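# Six arms hold a cloth above lanterns over painted patch

## Task

Using the six arms (feet on the table top at z=+0.72 m in the scene frame: arm1 at x=-0.87, y=+0.65 facing -90 deg; arm2 at x=-0.87, y=-0.65 facing +90; arm3 at x=0.00, y=+0.65 facing -90; arm4 at x=0.00, y=-0.65 facing +90; arm5 at x=+0.87, y=+0.65 facing -90; arm6 at x=+0.87, y=-0.65 facing +90; angles counter-clockwise from +x), grasp the cloth by its four handles and hold it motionless so that the whole cloth sits roughly a hand's width above the lantern tops and, viewed from above, covers the painted patch. At the end the cloth must touch nothing else, every lantern must still stand upright in its starting spot, no arm may be in contact with the cloth fabric itself (only the handles), and no gripper may hold a lantern.

## Robot and tools

Robots: six identical i2rt Big YAM arms, arm1 to arm6, each with six revolute joints, a two-finger gripper and a wrist camera (armN_cam_wrist). Two room cameras, cam_high (looking down from above) and cam_low (side view), are fixed. Feet are on the table top at z=+0.72 m: arms 1, 3, 5 on the +y side (y=+0.65) facing -y, arms 2, 4, 6 on the -y side (y=-0.65) facing +y, at x=-0.87, 0.00 and +0.87. The hand reaches roughly 1.0 m from the joint1 axis.

Frame: one scene frame, origin on the floor, +z up, metres. The hand point is midway between the fingertips; its z axis runs along the fingers and the fingers close along its y axis.

execute_actions(actions, cameras): actions is a list holding zero or one action. An action is an object keyed by arm name; each arm gets {"joints": {...}} with any of joint1_rad..joint6_rad and gripper_m. Every value is an absolute target, not an offset. Arms named in one action start together and may finish at different moments. Ranges and done-tolerances: joint1_rad -2.879..2.879 (±0.045; rotation about the foot, positive counter-clockwise seen from above, 0 unfolds toward the way the foot faces); joint2_rad 0..3.141 (±0.14; shoulder, 0 = upper arm pointing back roughly level, increasing lifts it up then forward); joint3_rad 0..3.019 (±0.09; elbow, 0 = folded, increasing opens); joint4_rad -1.692..1.57 (±0.055; hand pitch, positive tilts fingers up); joint5_rad -1.57..1.57 (±0.03; sideways swing, positive to the arm's right); joint6_rad -2.094..2.094 (±0.035; roll, positive clockwise viewed from behind the hand); gripper_m 0..0.093 metres of fingertip gap (±0.003), squeezing about 50-62 N per pad at most. An unknown key or out-of-range value rejects the whole call and nothing moves. Joints or arms left out may keep pushing toward their earlier targets. cameras lists which images to return (names above, or "all"; omitted/null = all, [] = none). An empty actions list just reports state and images.

wait(seconds): 0 to 10 s, commands nothing, returns state and images.
zoom_image(camera, region): region [x0,y0,x1,y1] in pixels of that camera's latest full image, top-left origin, at most 504x504.
read_manual(section): licence texts only; moves nothing.
finished_scene(scene): ends the current scene (integer) after the last command is held; irreversible, and its result says whether the goal was met.

Result lines: joint_positions gives current joint readings. joint_status says how each commanded joint finished: reached, "off_target" (resting away from target, maybe still pushing), "contact_stop" or "time_out" (target dropped, holds where it stopped; a timed-out joint may keep a nearby target and keep pushing, listed in on_its_own), "not_followed" (a self/inter-arm collision check withheld the arm's joint targets; the gripper part still runs, and withheld targets may be retried later). on_its_own lists uncommanded behaviour; its "held at" value is the target held, not the position. To relieve a pushing joint, send it its reported position. A tiny change from the current reading may not move a joint. A stop reported in one call cancels the rest of that reply's motion calls. MOTOR HOT appears from 85 °C; at 100 °C an OVER-TEMPERATURE FAULT makes that arm go limp and fall, and its joints show "limit_stop_at_motor_heat" (resend targets afterwards).

Cameras: calibration lines give OpenCV intrinsics K, distortion, image size and T_world_to_cam (scene to camera). Wrist cameras are 504x504 fisheye; cam_high and cam_low are 896x504 pinhole with radial distortion. Expect small errors (a few degrees, under a centimetre for room cameras); wrist poses follow reported joints and can be further off.

Order of work: look at cam_high to locate the cloth handles, lanterns and painted patch; choose four arms near the handles; open grippers, bring hands above the handles, lower, close on the handles, then raise together so the cloth lifts evenly to about 10 cm above the lantern tops and centred over the patch; check from cam_high and cam_low that it is steady and touches nothing, then finish.

Avoid: arms pressing against each other (ends the run; the collision check ignores fingers, gripper housings and cameras and can react late); knocking lanterns over or moving them, or pushing any rigid object off the work area; dropping or slipping the cloth; fingers or arm links resting on the cloth fabric; long hard pushing, which overheats motors. Joints move at different speeds, so the hand may swing wide between postures; lift before travelling. Loose objects may occasionally be nudged by outside disturbances.

Each tool is called after "Request:" as name([rows], argument=value, ...), one row to a line, values as JSON.

## Session

Request:
execute_actions(actions=[])

Scene clock: 0.00 s.
arm1.joint_positions: joint1_rad=+0.013 joint2_rad=+0.424 joint3_rad=+1.451 joint4_rad=-1.544 joint5_rad=-0.008 joint6_rad=+0.013 gripper_m=+0.095
arm1.joint_status: not commanded
arm1.hand: x=-0.8623 y=+0.5287 z=+1.3165 quat_wxyz=(-0.353, -0.614, -0.611, +0.353) (m; scene frame)
arm2.joint_positions: joint1_rad=-0.010 joint2_rad=+0.451 joint3_rad=+1.449 joint4_rad=-1.544 joint5_rad=-0.010 joint6_rad=-0.015 gripper_m=+0.095
arm2.joint_status: not commanded
arm2.hand: x=-0.8707 y=-0.5228 z=+1.2769 quat_wxyz=(-0.348, +0.620, -0.612, -0.346) (m; scene frame)
arm3.joint_positions: joint1_rad=+0.017 joint2_rad=+0.424 joint3_rad=+1.448 joint4_rad=-1.522 joint5_rad=+0.005 joint6_rad=+0.007 gripper_m=+0.095
arm3.joint_status: not commanded
arm3.hand: x=-0.0001 y=+0.5312 z=+1.3128 quat_wxyz=(-0.360, -0.611, -0.604, +0.363) (m; scene frame)
arm4.joint_positions: joint1_rad=-0.001 joint2_rad=+0.422 joint3_rad=+1.478 joint4_rad=-1.532 joint5_rad=+0.009 joint6_rad=+0.003 gripper_m=+0.094
arm4.joint_status: not commanded
arm4.hand: x=+0.0027 y=-0.5388 z=+1.3286 quat_wxyz=(-0.371, +0.599, -0.609, -0.364) (m; scene frame)
arm5.joint_positions: joint1_rad=-0.011 joint2_rad=+0.447 joint3_rad=+1.465 joint4_rad=-1.548 joint5_rad=-0.015 joint6_rad=+0.005 gripper_m=+0.095
arm5.joint_status: not commanded
arm5.hand: x=+0.8604 y=+0.5211 z=+1.2772 quat_wxyz=(-0.346, -0.633, -0.598, +0.350) (m; scene frame)
arm6.joint_positions: joint1_rad=-0.014 joint2_rad=+0.440 joint3_rad=+1.454 joint4_rad=-1.553 joint5_rad=-0.013 joint6_rad=-0.002 gripper_m=+0.094
arm6.joint_status: not commanded
arm6.hand: x=+0.8707 y=-0.5295 z=+1.3648 quat_wxyz=(-0.350, +0.611, -0.619, -0.349) (m; scene frame)
pictures: arm1_cam_wrist, arm2_cam_wrist, arm3_cam_wrist, arm4_cam_wrist, arm5_cam_wrist, arm6_cam_wrist, cam_high, cam_low
Images, in order (width x height): arm1_cam_wrist 504x504, arm2_cam_wrist 504x504, arm3_cam_wrist 504x504, arm4_cam_wrist 504x504, arm5_cam_wrist 504x504, arm6_cam_wrist 504x504, cam_high 896x504, cam_low 896x504.

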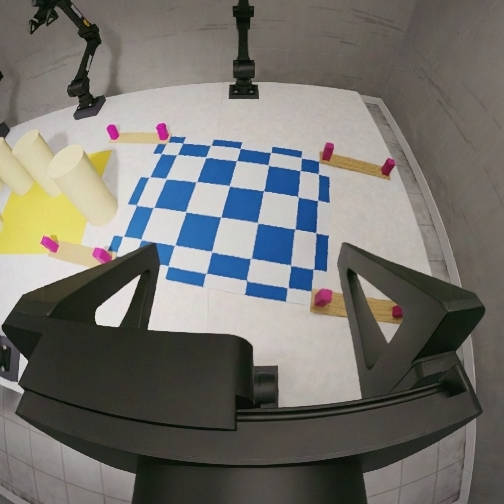

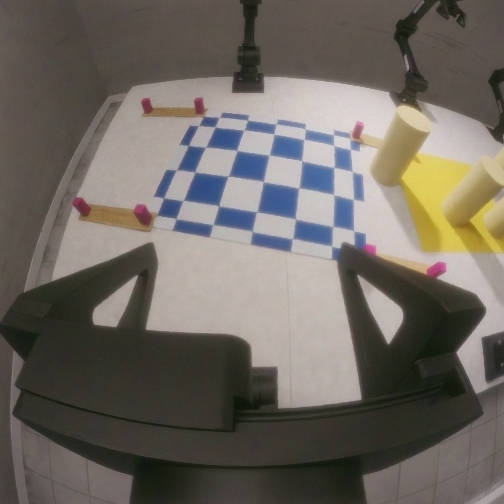

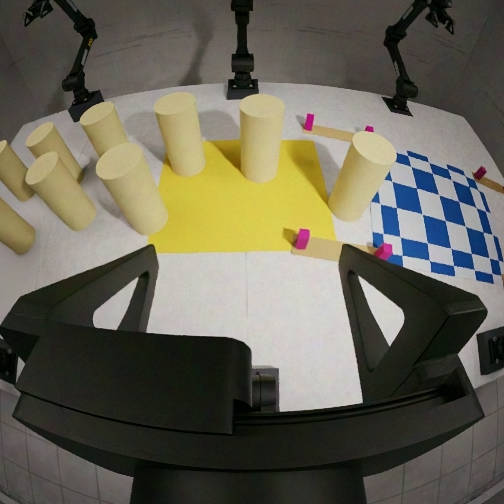

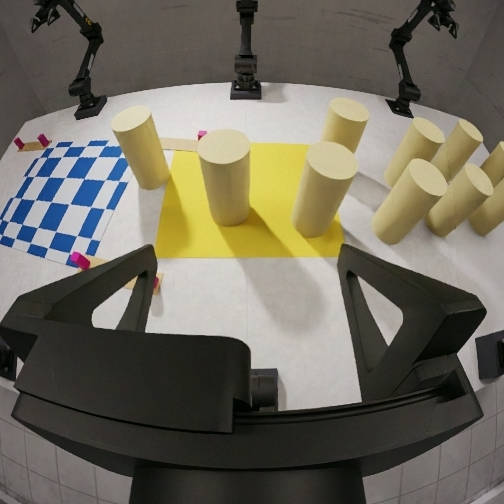

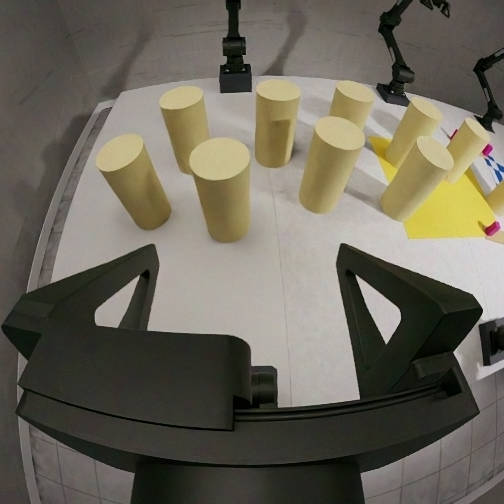

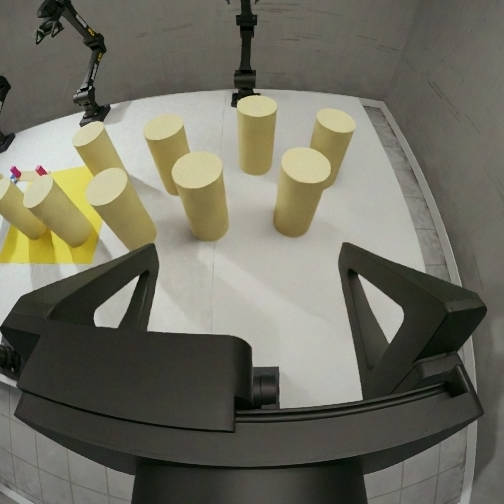

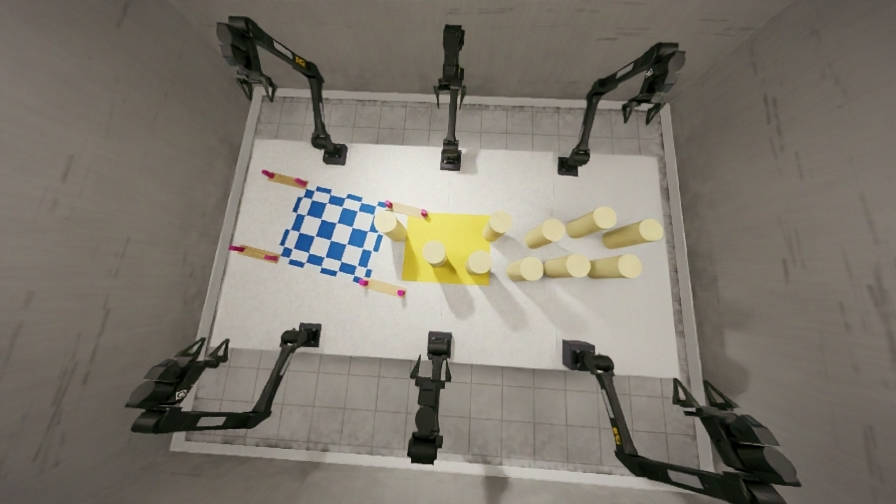

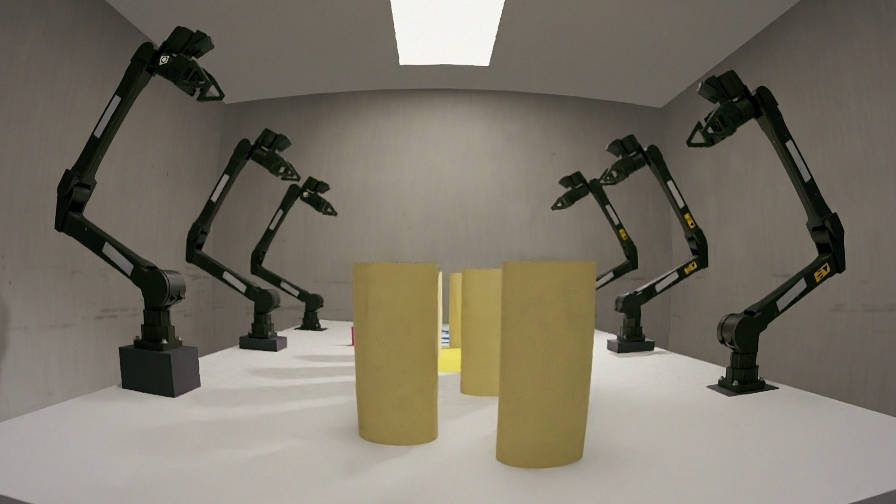

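Request:
zoom_image(camera="cam_high", region=[210, 150, 460, 310])

Request:
zoom_image(camera="cam_high", region=[360, 170, 680, 320])

Request:
zoom_image(camera="arm1_cam_wrist", region=[0, 90, 440, 340])

Region (210, 150, 460, 310) of cam_high's 896x504 image, scaled by 2.016, with more detail than that image has; it fills the top 323 rows of this view, and the rest is white.

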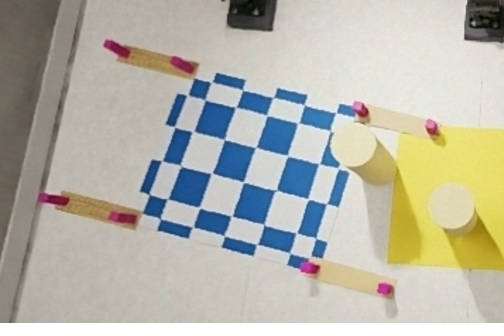

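Region (360, 170, 680, 320) of cam_high's 896x504 image, scaled by 1.575, with more detail than that image has; it fills the top 236 rows of this view, and the rest is white.

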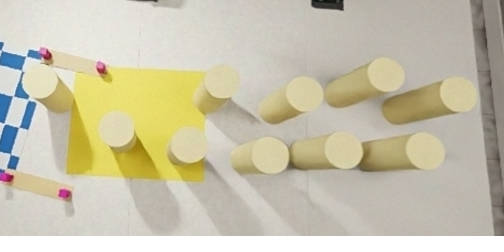

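Region (0, 90, 440, 340) of arm1_cam_wrist's 504x504 image, scaled by 1.145, with more detail than that image has; it fills the top 286 rows of this view, and the rest is white.

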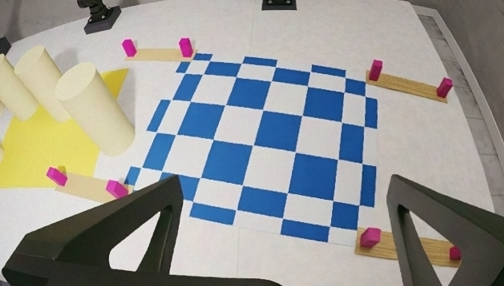

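Request:
zoom_image(camera="arm1_cam_wrist", region=[290, 270, 430, 340])

Request:
zoom_image(camera="arm3_cam_wrist", region=[270, 100, 420, 280])

Request:
zoom_image(camera="arm2_cam_wrist", region=[60, 80, 230, 240])

Region (290, 270, 430, 340) of arm1_cam_wrist's 504x504 image, scaled by 3.600, with more detail than that image has.

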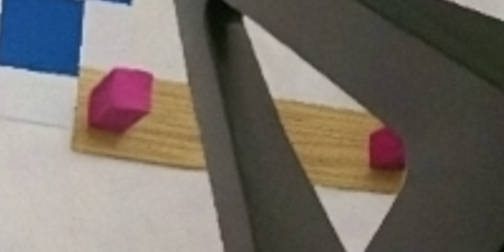

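Region (270, 100, 420, 280) of arm3_cam_wrist's 504x504 image, scaled by 2.800, with more detail than that image has.

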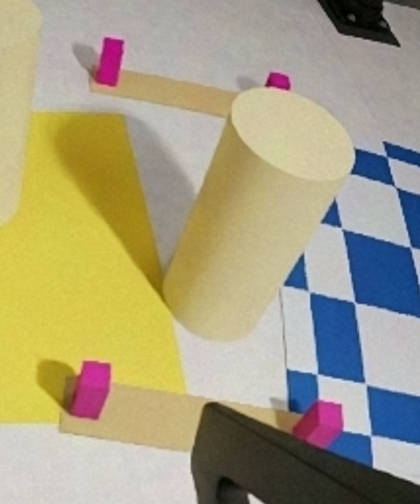

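Region (60, 80, 230, 240) of arm2_cam_wrist's 504x504 image, scaled by 2.965, with more detail than that image has; it fills the top 474 rows of this view, and the rest is white.

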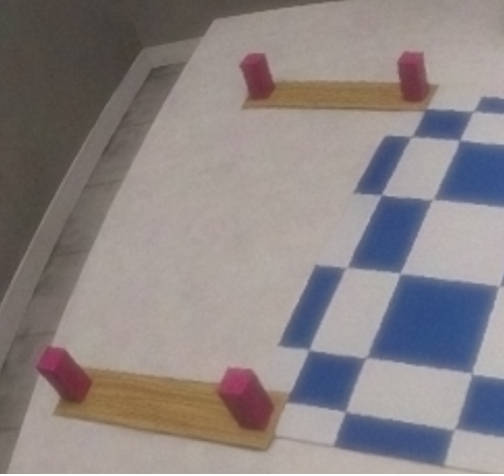

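Request:
execute_actions([
  {"arm1":{"joints":{"joint1_rad":-1.275,"joint2_rad":1.523,"joint3_rad":1.126,"joint4_rad":-0.965,"joint5_rad":-0.386,"joint6_rad":-1.059,"gripper_m":0.075}},"arm2":{"joints":{"joint1_rad":0.845,"joint2_rad":2.274,"joint3_rad":2.34,"joint4_rad":-1.397,"joint5_rad":0.368,"joint6_rad":0.974,"gripper_m":0.075}},"arm3":{"joints":{"joint1_rad":-0.899,"joint2_rad":1.594,"joint3_rad":1.224,"joint4_rad":-0.865,"joint5_rad":-0.284,"joint6_rad":-0.676,"gripper_m":0.075}},"arm4":{"joints":{"joint1_rad":1.023,"joint2_rad":1.954,"joint3_rad":1.718,"joint4_rad":-1.166,"joint5_rad":0.404,"joint6_rad":1.163,"gripper_m":0.075}},"arm5":{"joints":{"joint1_rad":0.8}},"arm6":{"joints":{"joint1_rad":-0.8}}},
])

Scene clock: 122.17 s.
arm1.joint_positions: joint1_rad=-1.279 joint2_rad=+1.522 joint3_rad=+1.126 joint4_rad=-0.975 joint5_rad=-0.384 joint6_rad=-1.050 gripper_m=+0.075
arm1.joint_status: all done
arm1.hand: x=-1.3030 y=+0.4595 z=+0.9041 quat_wxyz=(-0.131, -0.758, -0.617, +0.164) (m; scene frame)
arm2.joint_positions: joint1_rad=+0.850 joint2_rad=+2.281 joint3_rad=+2.317 joint4_rad=-1.398 joint5_rad=+0.367 joint6_rad=+0.959 gripper_m=+0.075
arm2.joint_status: all done
arm2.hand: x=-1.3950 y=-0.1101 z=+0.8844 quat_wxyz=(-0.168, +0.640, -0.739, -0.124) (m; scene frame)
arm3.joint_positions: joint1_rad=-0.909 joint2_rad=+1.598 joint3_rad=+1.224 joint4_rad=-0.885 joint5_rad=-0.284 joint6_rad=-0.663 gripper_m=+0.075
arm3.joint_status: all done
arm3.hand: x=-0.3950 y=+0.2954 z=+0.8978 quat_wxyz=(-0.137, -0.764, -0.611, +0.157) (m; scene frame)
arm4.joint_positions: joint1_rad=+1.030 joint2_rad=+1.934 joint3_rad=+1.695 joint4_rad=-1.162 joint5_rad=+0.402 joint6_rad=+1.151 gripper_m=+0.075
arm4.joint_status: all done
arm4.hand: x=-0.5033 y=-0.2647 z=+0.9020 quat_wxyz=(-0.165, +0.633, -0.744, -0.138) (m; scene frame)
arm5.joint_positions: joint1_rad=+0.796 joint2_rad=+0.447 joint3_rad=+1.465 joint4_rad=-1.548 joint5_rad=-0.015 joint6_rad=+0.005 gripper_m=+0.095
arm5.joint_status: all done
arm5.hand: x=+0.9503 y=+0.5555 z=+1.2784 quat_wxyz=(-0.461, -0.348, -0.795, +0.185) (m; scene frame)
arm6.joint_positions: joint1_rad=-0.796 joint2_rad=+0.440 joint3_rad=+1.454 joint4_rad=-1.553 joint5_rad=-0.013 joint6_rad=-0.002 gripper_m=+0.094
arm6.joint_status: all done
arm6.hand: x=+0.9558 y=-0.5653 z=+1.3648 quat_wxyz=(-0.456, +0.329, -0.805, -0.190) (m; scene frame)
pictures: arm1_cam_wrist, arm2_cam_wrist, arm3_cam_wrist, arm4_cam_wrist, arm5_cam_wrist, arm6_cam_wrist, cam_high, cam_low
camera_calibration (this result's frames):
arm1_cam_wrist: T_world_to_cam=[[-0.978327, 0.207058, -0.00162393, -1.36568], [0.202396, 0.957895, 0.203649, -0.356609], [0.0437228, 0.198907, -0.979043, 0.979482], [0, 0, 0, 1]] pos_world=[-1.30673, 0.429542, 1.02936]
arm2_cam_wrist: T_world_to_cam=[[0.986547, -0.158143, 0.0414278, 1.324], [-0.163402, -0.961669, 0.220209, -0.526204], [0.00501542, -0.224016, -0.974573, 0.969895], [0, 0, 0, 1]] pos_world=[-1.39703, -0.0793826, 1.00626]
arm3_cam_wrist: T_world_to_cam=[[-0.974904, 0.219493, -0.0372121, -0.414975], [0.207236, 0.955812, 0.208512, -0.377614], [0.0813348, 0.195568, -0.977312, 0.978882], [0, 0, 0, 1]] pos_world=[-0.405923, 0.260574, 1.01997]
arm4_cam_wrist: T_world_to_cam=[[0.986916, -0.161153, -0.00511226, 0.459949], [-0.157581, -0.970782, 0.180974, -0.493932], [-0.0341273, -0.1778, -0.983475, 0.944254], [0, 0, 0, 1]] pos_world=[-0.49954, -0.237489, 1.02039]
arm5_cam_wrist: T_world_to_cam=[[-0.730902, -0.682353, -0.0132452, 1.08607], [-0.619461, 0.671431, -0.406753, 0.736878], [0.286443, -0.289092, -0.913442, 1.18032], [0, 0, 0, 1]] pos_world=[0.912181, 0.58754, 1.39227]
arm6_cam_wrist: T_world_to_cam=[[0.708537, -0.705652, -0.00560841, -1.06272], [-0.647823, -0.647279, -0.40169, 0.806418], [0.279823, 0.288245, -0.915759, 1.26614], [0, 0, 0, 1]] pos_world=[0.921099, -0.592892, 1.47745]
Images, in order (width x height): arm1_cam_wrist 504x504, arm2_cam_wrist 504x504, arm3_cam_wrist 504x504, arm4_cam_wrist 504x504, arm5_cam_wrist 504x504, arm6_cam_wrist 504x504, cam_high 896x504, cam_low 896x504.

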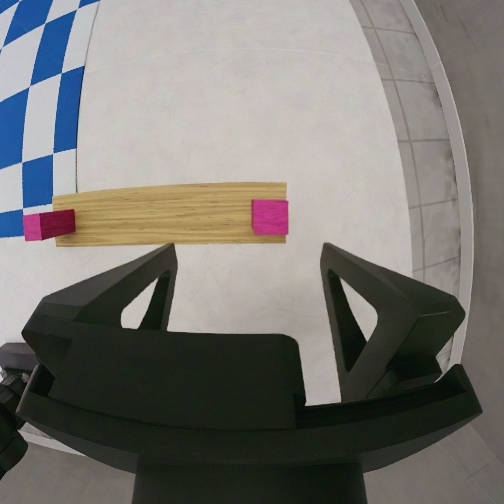

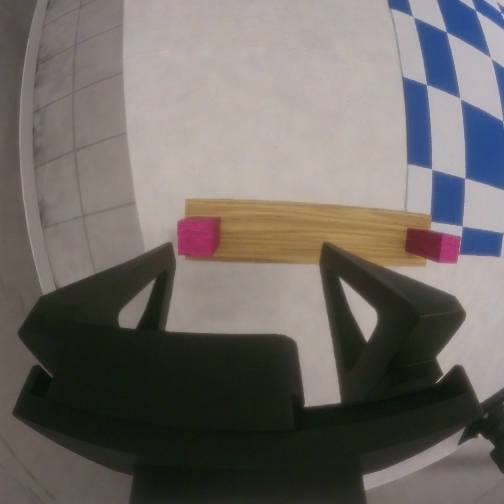

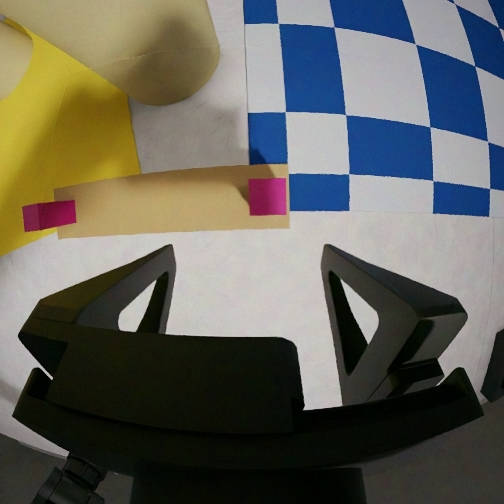

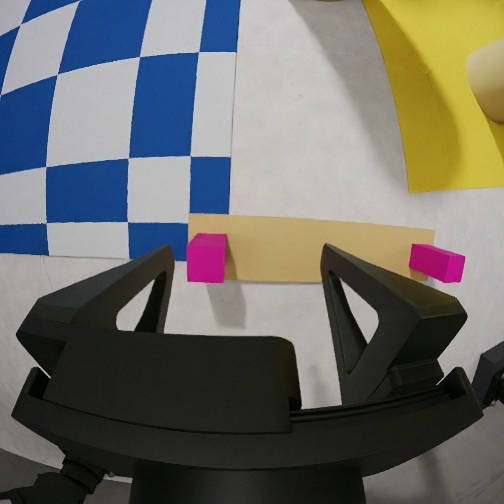

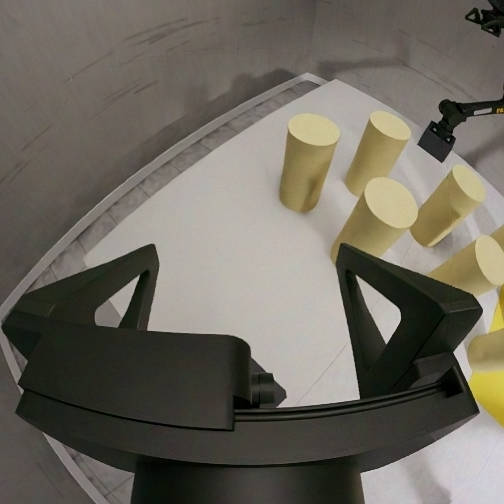

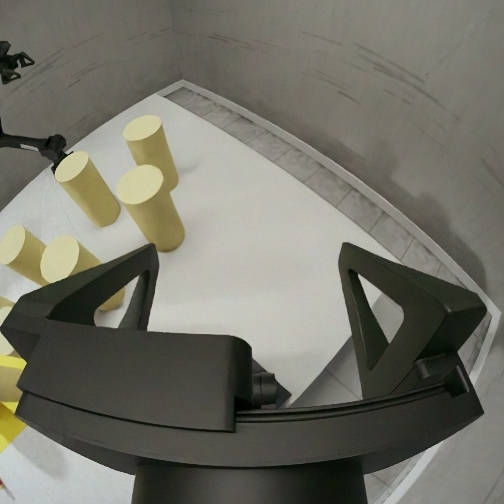

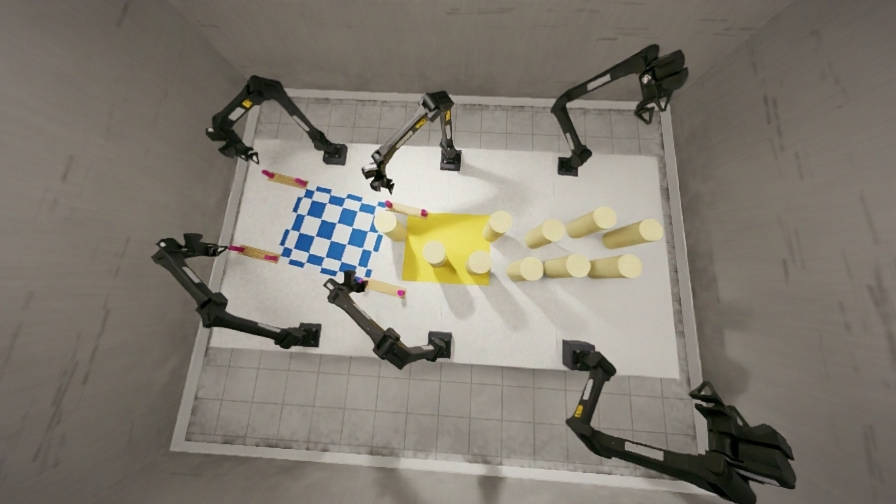

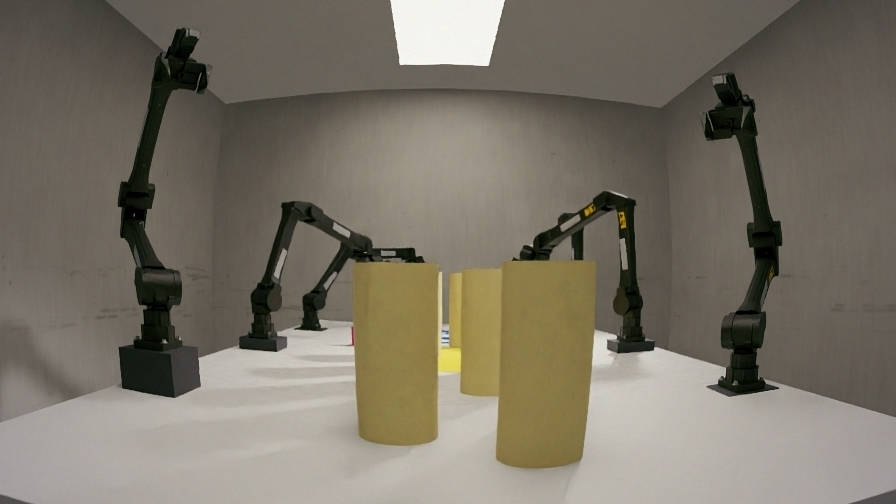

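Request:
execute_actions([
  {"arm1":{"joints":{"joint1_rad":-1.302,"joint2_rad":1.785,"joint3_rad":1.051,"joint4_rad":-0.640,"joint5_rad":-0.392,"joint6_rad":-1.088,"gripper_m":0.085}},"arm2":{"joints":{"joint1_rad":0.886,"joint2_rad":2.408,"joint3_rad":2.24,"joint4_rad":-1.168,"joint5_rad":0.378,"joint6_rad":1.018,"gripper_m":0.085}},"arm3":{"joints":{"joint1_rad":-0.906,"joint2_rad":1.85,"joint3_rad":1.167,"joint4_rad":-0.553,"joint5_rad":-0.286,"joint6_rad":-0.683,"gripper_m":0.085}},"arm4":{"joints":{"joint1_rad":1.087,"joint2_rad":2.148,"joint3_rad":1.67,"joint4_rad":-0.947,"joint5_rad":0.414,"joint6_rad":1.231,"gripper_m":0.085}}},
], cameras=["arm1_cam_wrist","arm2_cam_wrist","arm3_cam_wrist","arm4_cam_wrist","cam_high"])

Scene clock: 145.03 s.
arm1.joint_positions: joint1_rad=-1.294 joint2_rad=+1.801 joint3_rad=+1.043 joint4_rad=-0.652 joint5_rad=-0.390 joint6_rad=-1.078 gripper_m=+0.085
arm1.joint_status: all done
arm1.hand: x=-1.3258 y=+0.4618 z=+0.7592 quat_wxyz=(-0.138, -0.757, -0.620, +0.151) (m; scene frame)
arm2.joint_positions: joint1_rad=+0.886 joint2_rad=+2.413 joint3_rad=+2.234 joint4_rad=-1.184 joint5_rad=+0.375 joint6_rad=+1.003 gripper_m=+0.085
arm2.joint_status: all done
arm2.hand: x=-1.4313 y=-0.1136 z=+0.7619 quat_wxyz=(-0.167, +0.636, -0.742, -0.131) (m; scene frame)
arm3.joint_positions: joint1_rad=-0.909 joint2_rad=+1.874 joint3_rad=+1.161 joint4_rad=-0.572 joint5_rad=-0.284 joint6_rad=-0.670 gripper_m=+0.085
arm3.joint_status: all done
arm3.hand: x=-0.4170 y=+0.2790 z=+0.7502 quat_wxyz=(-0.137, -0.764, -0.614, +0.145) (m; scene frame)
arm4.joint_positions: joint1_rad=+1.090 joint2_rad=+2.150 joint3_rad=+1.659 joint4_rad=-0.952 joint5_rad=+0.416 joint6_rad=+1.222 gripper_m=+0.085
arm4.joint_status: all done
arm4.hand: x=-0.5437 y=-0.2833 z=+0.7619 quat_wxyz=(-0.170, +0.632, -0.745, -0.132) (m; scene frame)
arm5.joint_positions: joint1_rad=+0.796 joint2_rad=+0.447 joint3_rad=+1.465 joint4_rad=-1.548 joint5_rad=-0.015 joint6_rad=+0.005 gripper_m=+0.095
arm5.joint_status: not commanded
arm5.hand: x=+0.9503 y=+0.5555 z=+1.2784 quat_wxyz=(-0.461, -0.348, -0.795, +0.185) (m; scene frame)
arm6.joint_positions: joint1_rad=-0.796 joint2_rad=+0.440 joint3_rad=+1.454 joint4_rad=-1.553 joint5_rad=-0.013 joint6_rad=-0.002 gripper_m=+0.094
arm6.joint_status: not commanded
arm6.hand: x=+0.9558 y=-0.5653 z=+1.3648 quat_wxyz=(-0.456, +0.329, -0.805, -0.190) (m; scene frame)
pictures: arm1_cam_wrist, arm2_cam_wrist, arm3_cam_wrist, arm4_cam_wrist, cam_high
camera_calibration (this result's frames):
arm1_cam_wrist: T_world_to_cam=[[-0.980233, 0.195854, -0.0280087, -1.36595], [0.185408, 0.958758, 0.215423, -0.356558], [0.069045, 0.205971, -0.976119, 0.866306], [0, 0, 0, 1]] pos_world=[-1.33266, 0.430946, 0.88417]
arm2_cam_wrist: T_world_to_cam=[[0.98601, -0.16432, 0.0279995, 1.37309], [-0.166499, -0.962883, 0.212448, -0.507239], [-0.00794939, -0.214138, -0.976771, 0.834182], [0, 0, 0, 1]] pos_world=[-1.4317, -0.0841552, 0.884121]
arm3_cam_wrist: T_world_to_cam=[[-0.975458, 0.213981, -0.0519078, -0.426051], [0.197091, 0.953639, 0.227439, -0.344467], [0.0981688, 0.211626, -0.972408, 0.838412], [0, 0, 0, 1]] pos_world=[-0.430009, 0.242234, 0.871508]
arm4_cam_wrist: T_world_to_cam=[[0.985765, -0.167885, 0.00899992, 0.482826], [-0.166696, -0.969008, 0.182309, -0.498489], [-0.021886, -0.181214, -0.9832, 0.807241], [0, 0, 0, 1]] pos_world=[-0.541382, -0.255697, 0.880213]
Images, in order (width x height): arm1_cam_wrist 504x504, arm2_cam_wrist 504x504, arm3_cam_wrist 504x504, arm4_cam_wrist 504x504, cam_high 896x504.

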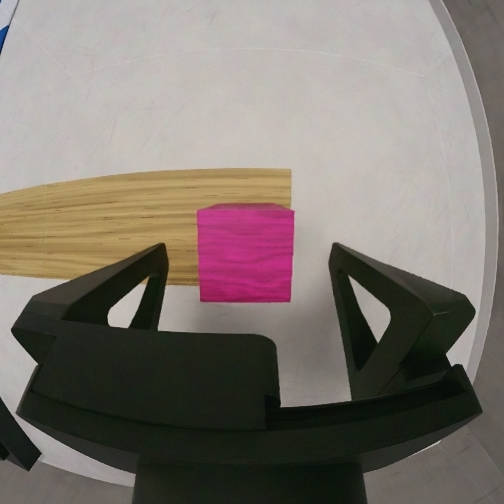

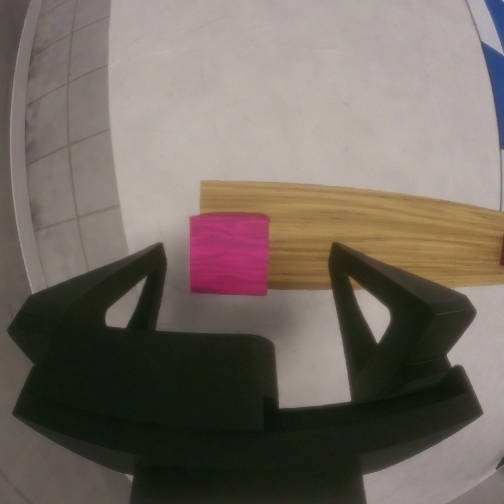

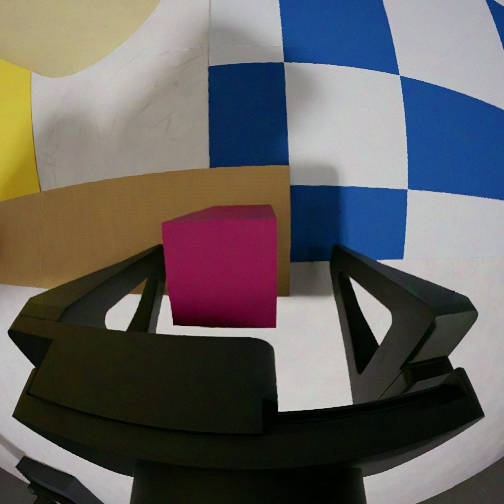

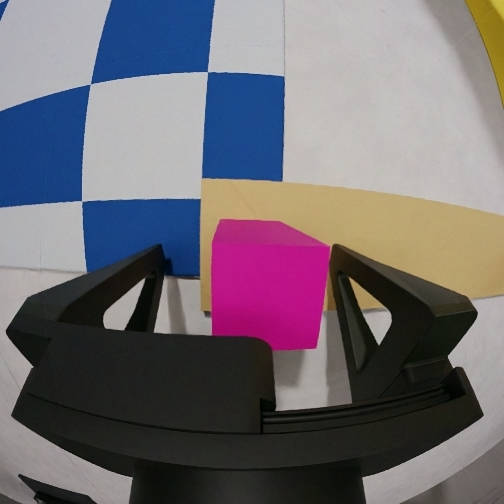

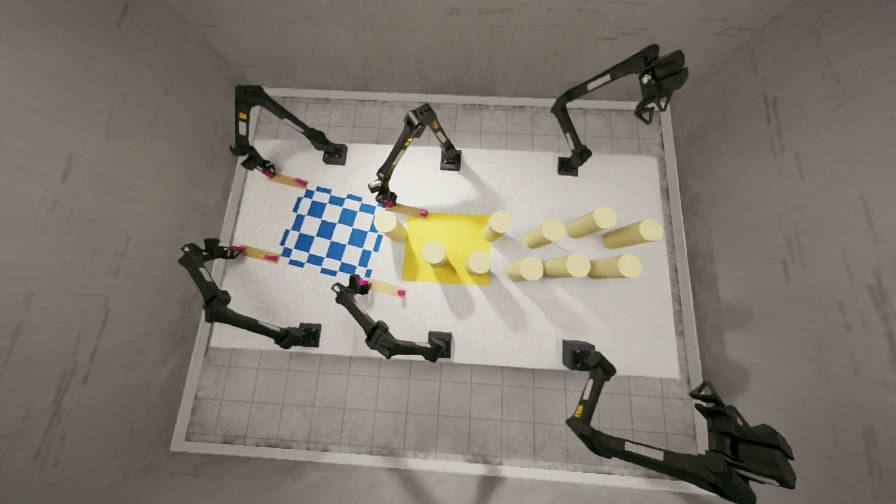

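Request:
execute_actions([
  {"arm1":{"joints":{"joint1_rad":-1.265,"gripper_m":0.06}},"arm2":{"joints":{"joint1_rad":0.9,"joint2_rad":2.44,"gripper_m":0.06}},"arm3":{"joints":{"joint1_rad":-0.875,"joint4_rad":-0.515,"gripper_m":0.07}},"arm4":{"joints":{"gripper_m":0.07}}},
], cameras=["arm1_cam_wrist","arm2_cam_wrist","arm3_cam_wrist","arm4_cam_wrist"])

Scene clock: 156.33 s.
arm1.joint_positions: joint1_rad=-1.271 joint2_rad=+1.801 joint3_rad=+1.043 joint4_rad=-0.652 joint5_rad=-0.390 joint6_rad=-1.079 gripper_m=+0.060
arm1.joint_status: all done
arm1.hand: x=-1.3213 y=+0.4514 z=+0.7591 quat_wxyz=(-0.140, -0.750, -0.629, +0.149) (m; scene frame)
arm2.joint_positions: joint1_rad=+0.891 joint2_rad=+2.413 joint3_rad=+2.234 joint4_rad=-1.184 joint5_rad=+0.375 joint6_rad=+1.003 gripper_m=+0.060
arm2.joint_status: all done
arm2.hand: x=-1.4337 y=-0.1162 z=+0.7619 quat_wxyz=(-0.167, +0.638, -0.740, -0.131) (m; scene frame)
arm3.joint_positions: joint1_rad=-0.879 joint2_rad=+1.874 joint3_rad=+1.161 joint4_rad=-0.535 joint5_rad=-0.284 joint6_rad=-0.670 gripper_m=+0.070
arm3.joint_status: all done
arm3.hand: x=-0.4125 y=+0.2618 z=+0.7528 quat_wxyz=(-0.139, -0.751, -0.625, +0.160) (m; scene frame)
arm4.joint_positions: joint1_rad=+1.090 joint2_rad=+2.150 joint3_rad=+1.659 joint4_rad=-0.952 joint5_rad=+0.416 joint6_rad=+1.222 gripper_m=+0.070
arm4.joint_status: all done
arm4.hand: x=-0.5437 y=-0.2833 z=+0.7619 quat_wxyz=(-0.170, +0.632, -0.745, -0.132) (m; scene frame)
arm5.joint_positions: joint1_rad=+0.796 joint2_rad=+0.447 joint3_rad=+1.465 joint4_rad=-1.548 joint5_rad=-0.015 joint6_rad=+0.005 gripper_m=+0.095
arm5.joint_status: not commanded
arm5.hand: x=+0.9503 y=+0.5555 z=+1.2784 quat_wxyz=(-0.461, -0.348, -0.795, +0.185) (m; scene frame)
arm6.joint_positions: joint1_rad=-0.796 joint2_rad=+0.440 joint3_rad=+1.454 joint4_rad=-1.553 joint5_rad=-0.013 joint6_rad=-0.002 gripper_m=+0.094
arm6.joint_status: not commanded
arm6.hand: x=+0.9558 y=-0.5653 z=+1.3648 quat_wxyz=(-0.456, +0.329, -0.805, -0.190) (m; scene frame)
pictures: arm1_cam_wrist, arm2_cam_wrist, arm3_cam_wrist, arm4_cam_wrist
camera_calibration (this result's frames):
arm1_cam_wrist: T_world_to_cam=[[-0.984517, 0.173037, -0.0280191, -1.35494], [0.163069, 0.962737, 0.215746, -0.378953], [0.064307, 0.207836, -0.976047, 0.860825], [0, 0, 0, 1]] pos_world=[-1.32752, 0.420375, 0.884]
arm2_cam_wrist: T_world_to_cam=[[0.9867, -0.160148, 0.0278457, 1.37667], [-0.162392, -0.963585, 0.212447, -0.504316], [-0.00719124, -0.214143, -0.976776, 0.834697], [0, 0, 0, 1]] pos_world=[-1.43426, -0.0867354, 0.884118]
arm3_cam_wrist: T_world_to_cam=[[-0.982544, 0.183951, -0.0277454, -0.431041], [0.1748, 0.963934, 0.200691, -0.321236], [0.0636621, 0.192338, -0.979262, 0.840143], [0, 0, 0, 1]] pos_world=[-0.42085, 0.227349, 0.875229]
arm4_cam_wrist: T_world_to_cam=[[0.985765, -0.167885, 0.00899992, 0.482826], [-0.166696, -0.969008, 0.182309, -0.498489], [-0.021886, -0.181214, -0.9832, 0.807241], [0, 0, 0, 1]] pos_world=[-0.541382, -0.255697, 0.880213]
Images, in order (width x height): arm1_cam_wrist 504x504, arm2_cam_wrist 504x504, arm3_cam_wrist 504x504, arm4_cam_wrist 504x504.

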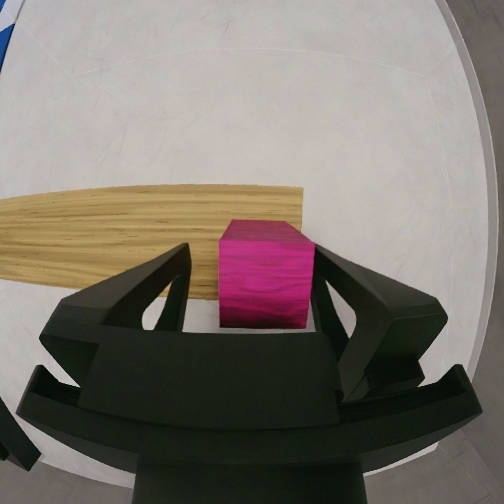

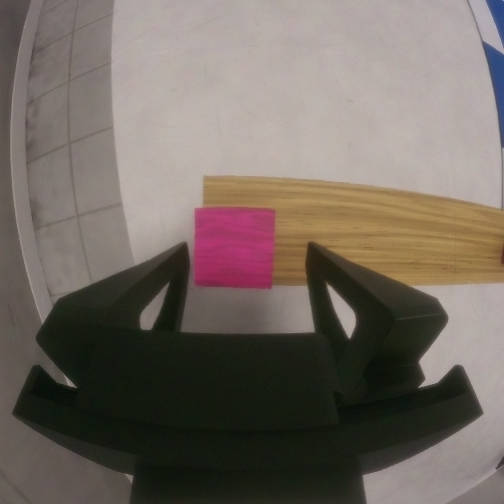

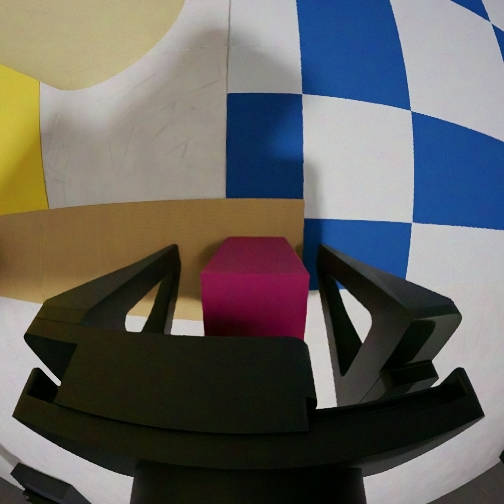

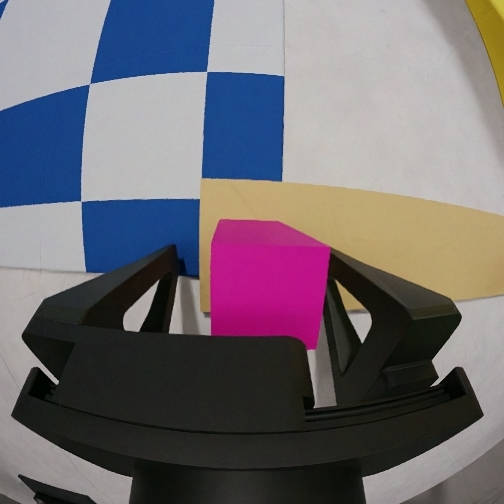

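Request:
execute_actions([
  {"arm2":{"joints":{"joint2_rad":2.46}}},
], cameras=[])

Request:
execute_actions([
  {"arm1":{"joints":{"gripper_m":0.0}},"arm2":{"joints":{"gripper_m":0.0}},"arm3":{"joints":{"gripper_m":0.0}},"arm4":{"joints":{"gripper_m":0.0}}},
], cameras=["arm1_cam_wrist","arm2_cam_wrist","arm3_cam_wrist","arm4_cam_wrist"])

Scene clock: 160.70 s.
arm1.joint_positions: joint1_rad=-1.271 joint2_rad=+1.801 joint3_rad=+1.043 joint4_rad=-0.652 joint5_rad=-0.390 joint6_rad=-1.079 gripper_m=+0.060
arm1.joint_status: not commanded
arm1.hand: x=-1.3213 y=+0.4514 z=+0.7591 quat_wxyz=(-0.140, -0.750, -0.629, +0.149) (m; scene frame)
arm2.joint_positions: joint1_rad=+0.891 joint2_rad=+2.426 joint3_rad=+2.234 joint4_rad=-1.184 joint5_rad=+0.375 joint6_rad=+1.003 gripper_m=+0.060
arm2.joint_status: all done
arm2.hand: x=-1.4327 y=-0.1170 z=+0.7522 quat_wxyz=(-0.168, +0.639, -0.740, -0.125) (m; scene frame)
arm3.joint_positions: joint1_rad=-0.879 joint2_rad=+1.874 joint3_rad=+1.161 joint4_rad=-0.535 joint5_rad=-0.284 joint6_rad=-0.670 gripper_m=+0.070
arm3.joint_status: not commanded
arm3.hand: x=-0.4125 y=+0.2618 z=+0.7528 quat_wxyz=(-0.139, -0.751, -0.625, +0.160) (m; scene frame)
arm4.joint_positions: joint1_rad=+1.090 joint2_rad=+2.150 joint3_rad=+1.659 joint4_rad=-0.952 joint5_rad=+0.416 joint6_rad=+1.222 gripper_m=+0.070
arm4.joint_status: not commanded
arm4.hand: x=-0.5437 y=-0.2833 z=+0.7619 quat_wxyz=(-0.170, +0.632, -0.745, -0.132) (m; scene frame)
arm5.joint_positions: joint1_rad=+0.796 joint2_rad=+0.447 joint3_rad=+1.465 joint4_rad=-1.548 joint5_rad=-0.015 joint6_rad=+0.005 gripper_m=+0.095
arm5.joint_status: not commanded
arm5.hand: x=+0.9503 y=+0.5555 z=+1.2784 quat_wxyz=(-0.461, -0.348, -0.795, +0.185) (m; scene frame)
arm6.joint_positions: joint1_rad=-0.796 joint2_rad=+0.440 joint3_rad=+1.454 joint4_rad=-1.553 joint5_rad=-0.013 joint6_rad=-0.002 gripper_m=+0.094
arm6.joint_status: not commanded
arm6.hand: x=+0.9558 y=-0.5653 z=+1.3648 quat_wxyz=(-0.456, +0.329, -0.805, -0.190) (m; scene frame)
pictures: none
No camera images: the call's "cameras" was empty. Leave "cameras" out to get every camera's image.

Scene clock: 161.37 s.
arm1.joint_positions: joint1_rad=-1.271 joint2_rad=+1.801 joint3_rad=+1.043 joint4_rad=-0.650 joint5_rad=-0.391 joint6_rad=-1.079 gripper_m=+0.029
arm1.joint_status: gripper_m off_target (ended at +0.029, target +0.000)
arm1.hand: x=-1.3217 y=+0.4513 z=+0.7592 quat_wxyz=(-0.140, -0.750, -0.629, +0.150) (m; scene frame)
arm2.joint_positions: joint1_rad=+0.892 joint2_rad=+2.426 joint3_rad=+2.234 joint4_rad=-1.181 joint5_rad=+0.375 joint6_rad=+1.004 gripper_m=+0.029
arm2.joint_status: gripper_m off_target (ended at +0.029, target +0.000)
arm2.hand: x=-1.4338 y=-0.1173 z=+0.7523 quat_wxyz=(-0.168, +0.639, -0.740, -0.126) (m; scene frame)
arm3.joint_positions: joint1_rad=-0.879 joint2_rad=+1.874 joint3_rad=+1.161 joint4_rad=-0.533 joint5_rad=-0.284 joint6_rad=-0.675 gripper_m=+0.029
arm3.joint_status: gripper_m off_target (ended at +0.029, target +0.000)
arm3.hand: x=-0.4129 y=+0.2615 z=+0.7530 quat_wxyz=(-0.139, -0.749, -0.627, +0.162) (m; scene frame)
arm4.joint_positions: joint1_rad=+1.090 joint2_rad=+2.150 joint3_rad=+1.659 joint4_rad=-0.950 joint5_rad=+0.414 joint6_rad=+1.230 gripper_m=+0.029
arm4.joint_status: gripper_m off_target (ended at +0.029, target +0.000)
arm4.hand: x=-0.5443 y=-0.2833 z=+0.7618 quat_wxyz=(-0.168, +0.628, -0.748, -0.133) (m; scene frame)
arm5.joint_positions: joint1_rad=+0.796 joint2_rad=+0.447 joint3_rad=+1.465 joint4_rad=-1.548 joint5_rad=-0.015 joint6_rad=+0.005 gripper_m=+0.095
arm5.joint_status: not commanded
arm5.hand: x=+0.9503 y=+0.5555 z=+1.2784 quat_wxyz=(-0.461, -0.348, -0.795, +0.185) (m; scene frame)
arm6.joint_positions: joint1_rad=-0.796 joint2_rad=+0.440 joint3_rad=+1.454 joint4_rad=-1.553 joint5_rad=-0.013 joint6_rad=-0.002 gripper_m=+0.094
arm6.joint_status: not commanded
arm6.hand: x=+0.9558 y=-0.5653 z=+1.3648 quat_wxyz=(-0.456, +0.329, -0.805, -0.190) (m; scene frame)
pictures: arm1_cam_wrist, arm2_cam_wrist, arm3_cam_wrist, arm4_cam_wrist
camera_calibration (this result's frames):
arm1_cam_wrist: T_world_to_cam=[[-0.984644, 0.172581, -0.0263212, -1.35655], [0.16305, 0.962997, 0.214598, -0.378007], [0.0623827, 0.207011, -0.976348, 0.859042], [0, 0, 0, 1]] pos_world=[-1.32767, 0.420302, 0.884137]
arm2_cam_wrist: T_world_to_cam=[[0.986571, -0.159166, 0.036647, 1.37014], [-0.163329, -0.962335, 0.217337, -0.508187], [0.000673948, -0.220404, -0.975408, 0.834583], [0, 0, 0, 1]] pos_world=[-1.43531, -0.0870198, 0.874296]
arm3_cam_wrist: T_world_to_cam=[[-0.983463, 0.179486, -0.0241811, -0.433271], [0.171212, 0.964931, 0.198982, -0.321345], [0.0590477, 0.191552, -0.979705, 0.839036], [0, 0, 0, 1]] pos_world=[-0.420632, 0.227123, 0.875473]
arm4_cam_wrist: T_world_to_cam=[[0.984546, -0.175105, 0.0026075, 0.485618], [-0.172599, -0.967723, 0.183635, -0.502502], [-0.029632, -0.181247, -0.982991, 0.802742], [0, 0, 0, 1]] pos_world=[-0.541058, -0.255754, 0.880099]
Images, in order (width x height): arm1_cam_wrist 504x504, arm2_cam_wrist 504x504, arm3_cam_wrist 504x504, arm4_cam_wrist 504x504.

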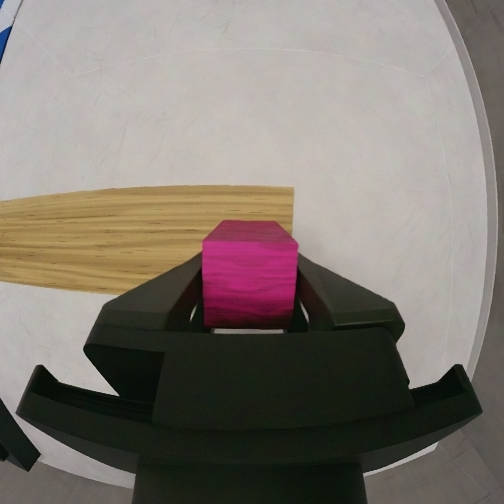

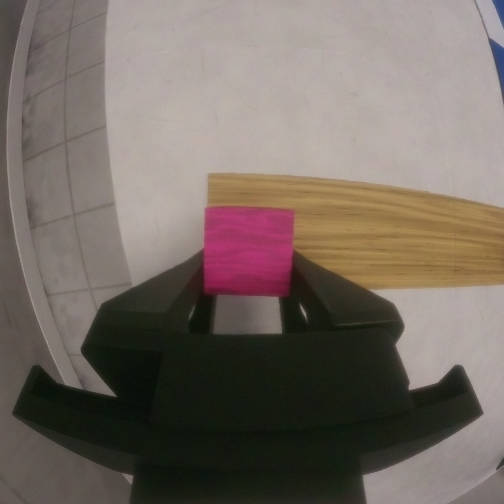

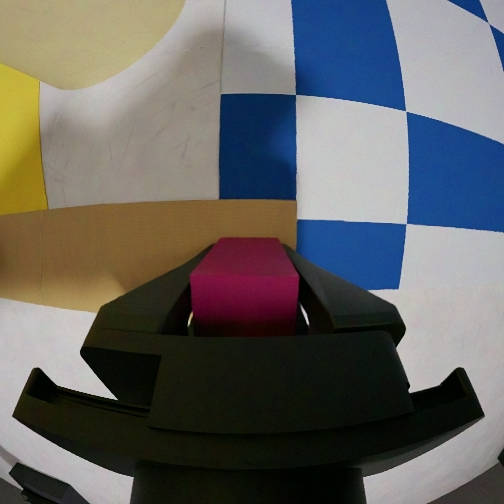

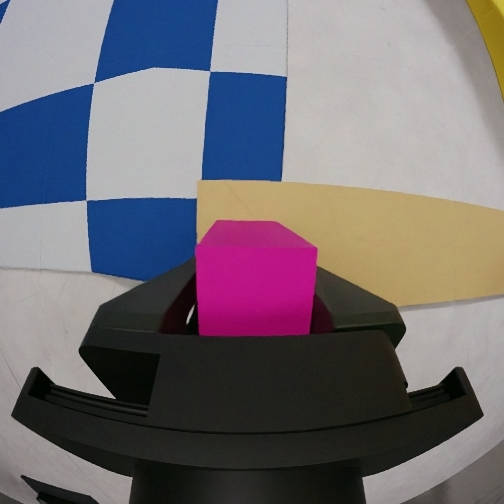

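Request:
execute_actions([
  {"arm1":{"joints":{"joint1_rad":-1.18,"joint2_rad":1.83,"joint3_rad":1.53,"joint4_rad":-1.05,"joint5_rad":-0.44,"joint6_rad":-1.05}},"arm2":{"joints":{"joint1_rad":0.986,"joint2_rad":2.14,"joint3_rad":2.17,"joint4_rad":-1.357,"joint5_rad":0.43,"joint6_rad":1.04}},"arm3":{"joints":{"joint1_rad":-0.947,"joint2_rad":1.80,"joint3_rad":1.573,"joint4_rad":-1.02,"joint5_rad":-0.375,"joint6_rad":-0.806}},"arm4":{"joints":{"joint1_rad":1.058,"joint2_rad":1.96,"joint3_rad":1.844,"joint4_rad":-1.232,"joint5_rad":0.442,"joint6_rad":1.09}}},
], cameras=["cam_high","cam_low","arm3_cam_wrist"])

Scene clock: 215.37 s.
arm1.joint_positions: joint1_rad=-1.169 joint2_rad=+1.839 joint3_rad=+1.488 joint4_rad=-1.040 joint5_rad=-0.436 joint6_rad=-1.046 gripper_m=+0.029
arm1.joint_status: all done
arm1.hand: x=-1.3858 y=+0.3616 z=+0.8886 quat_wxyz=(-0.168, -0.721, -0.654, +0.155) (m; scene frame)
arm2.joint_positions: joint1_rad=+0.985 joint2_rad=+2.133 joint3_rad=+2.154 joint4_rad=-1.342 joint5_rad=+0.427 joint6_rad=+1.020 gripper_m=+0.029
arm2.joint_status: all done
arm2.hand: x=-1.4323 y=-0.1947 z=+0.9261 quat_wxyz=(-0.179, +0.656, -0.714, -0.165) (m; scene frame)
arm3.joint_positions: joint1_rad=-0.950 joint2_rad=+1.811 joint3_rad=+1.527 joint4_rad=-0.999 joint5_rad=-0.369 joint6_rad=-0.801 gripper_m=+0.029
arm3.joint_status: all done
arm3.hand: x=-0.4690 y=+0.2545 z=+0.9081 quat_wxyz=(-0.166, -0.727, -0.647, +0.160) (m; scene frame)
arm4.joint_positions: joint1_rad=+1.064 joint2_rad=+1.943 joint3_rad=+1.827 joint4_rad=-1.218 joint5_rad=+0.437 joint6_rad=+1.110 gripper_m=+0.029
arm4.joint_status: all done
arm4.hand: x=-0.5360 y=-0.2645 z=+0.9520 quat_wxyz=(-0.172, +0.649, -0.721, -0.173) (m; scene frame)
arm5.joint_positions: joint1_rad=+0.796 joint2_rad=+0.447 joint3_rad=+1.465 joint4_rad=-1.548 joint5_rad=-0.015 joint6_rad=+0.005 gripper_m=+0.095
arm5.joint_status: not commanded
arm5.hand: x=+0.9503 y=+0.5555 z=+1.2784 quat_wxyz=(-0.461, -0.348, -0.795, +0.185) (m; scene frame)
arm6.joint_positions: joint1_rad=-0.796 joint2_rad=+0.440 joint3_rad=+1.454 joint4_rad=-1.553 joint5_rad=-0.013 joint6_rad=-0.002 gripper_m=+0.094
arm6.joint_status: not commanded
arm6.hand: x=+0.9558 y=-0.5653 z=+1.3648 quat_wxyz=(-0.456, +0.329, -0.805, -0.190) (m; scene frame)
pictures: arm3_cam_wrist, cam_high, cam_low
camera_calibration (this result's frames):
arm3_cam_wrist: T_world_to_cam=[[-0.99241, 0.110613, -0.0537386, -0.443312], [0.100393, 0.981095, 0.165451, -0.34273], [0.0710237, 0.1588, -0.984753, 1.01422], [0, 0, 0, 1]] pos_world=[-0.477573, 0.22423, 1.03163]
Images, in order (width x height): arm3_cam_wrist 504x504, cam_high 896x504, cam_low 896x504.

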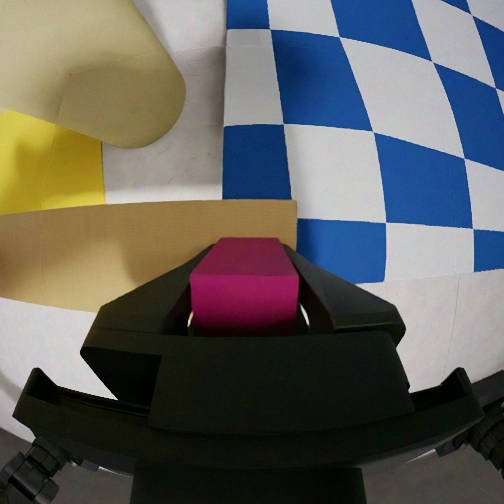

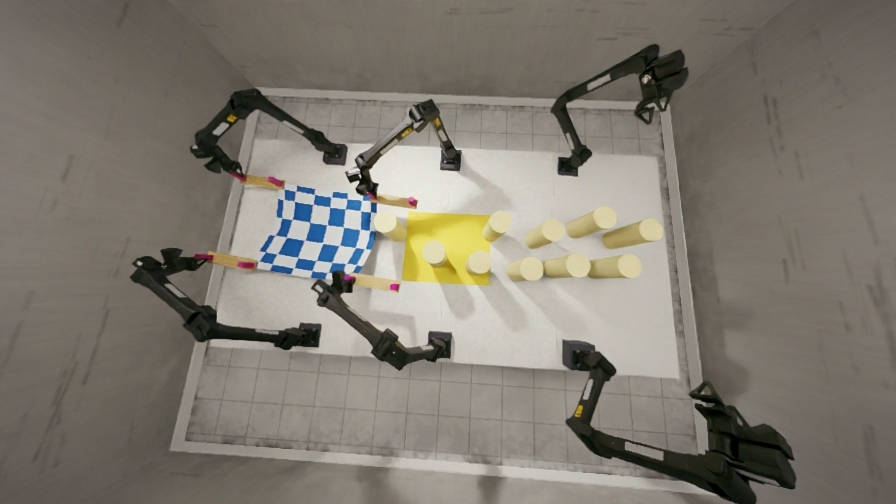

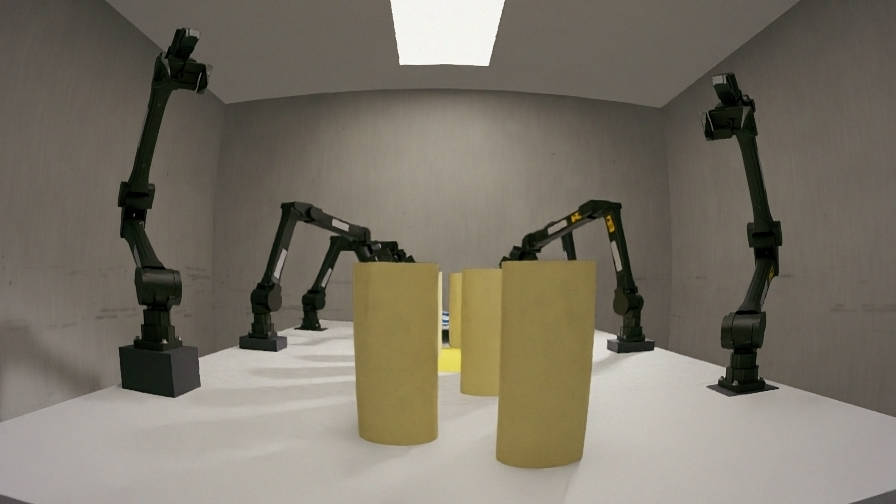

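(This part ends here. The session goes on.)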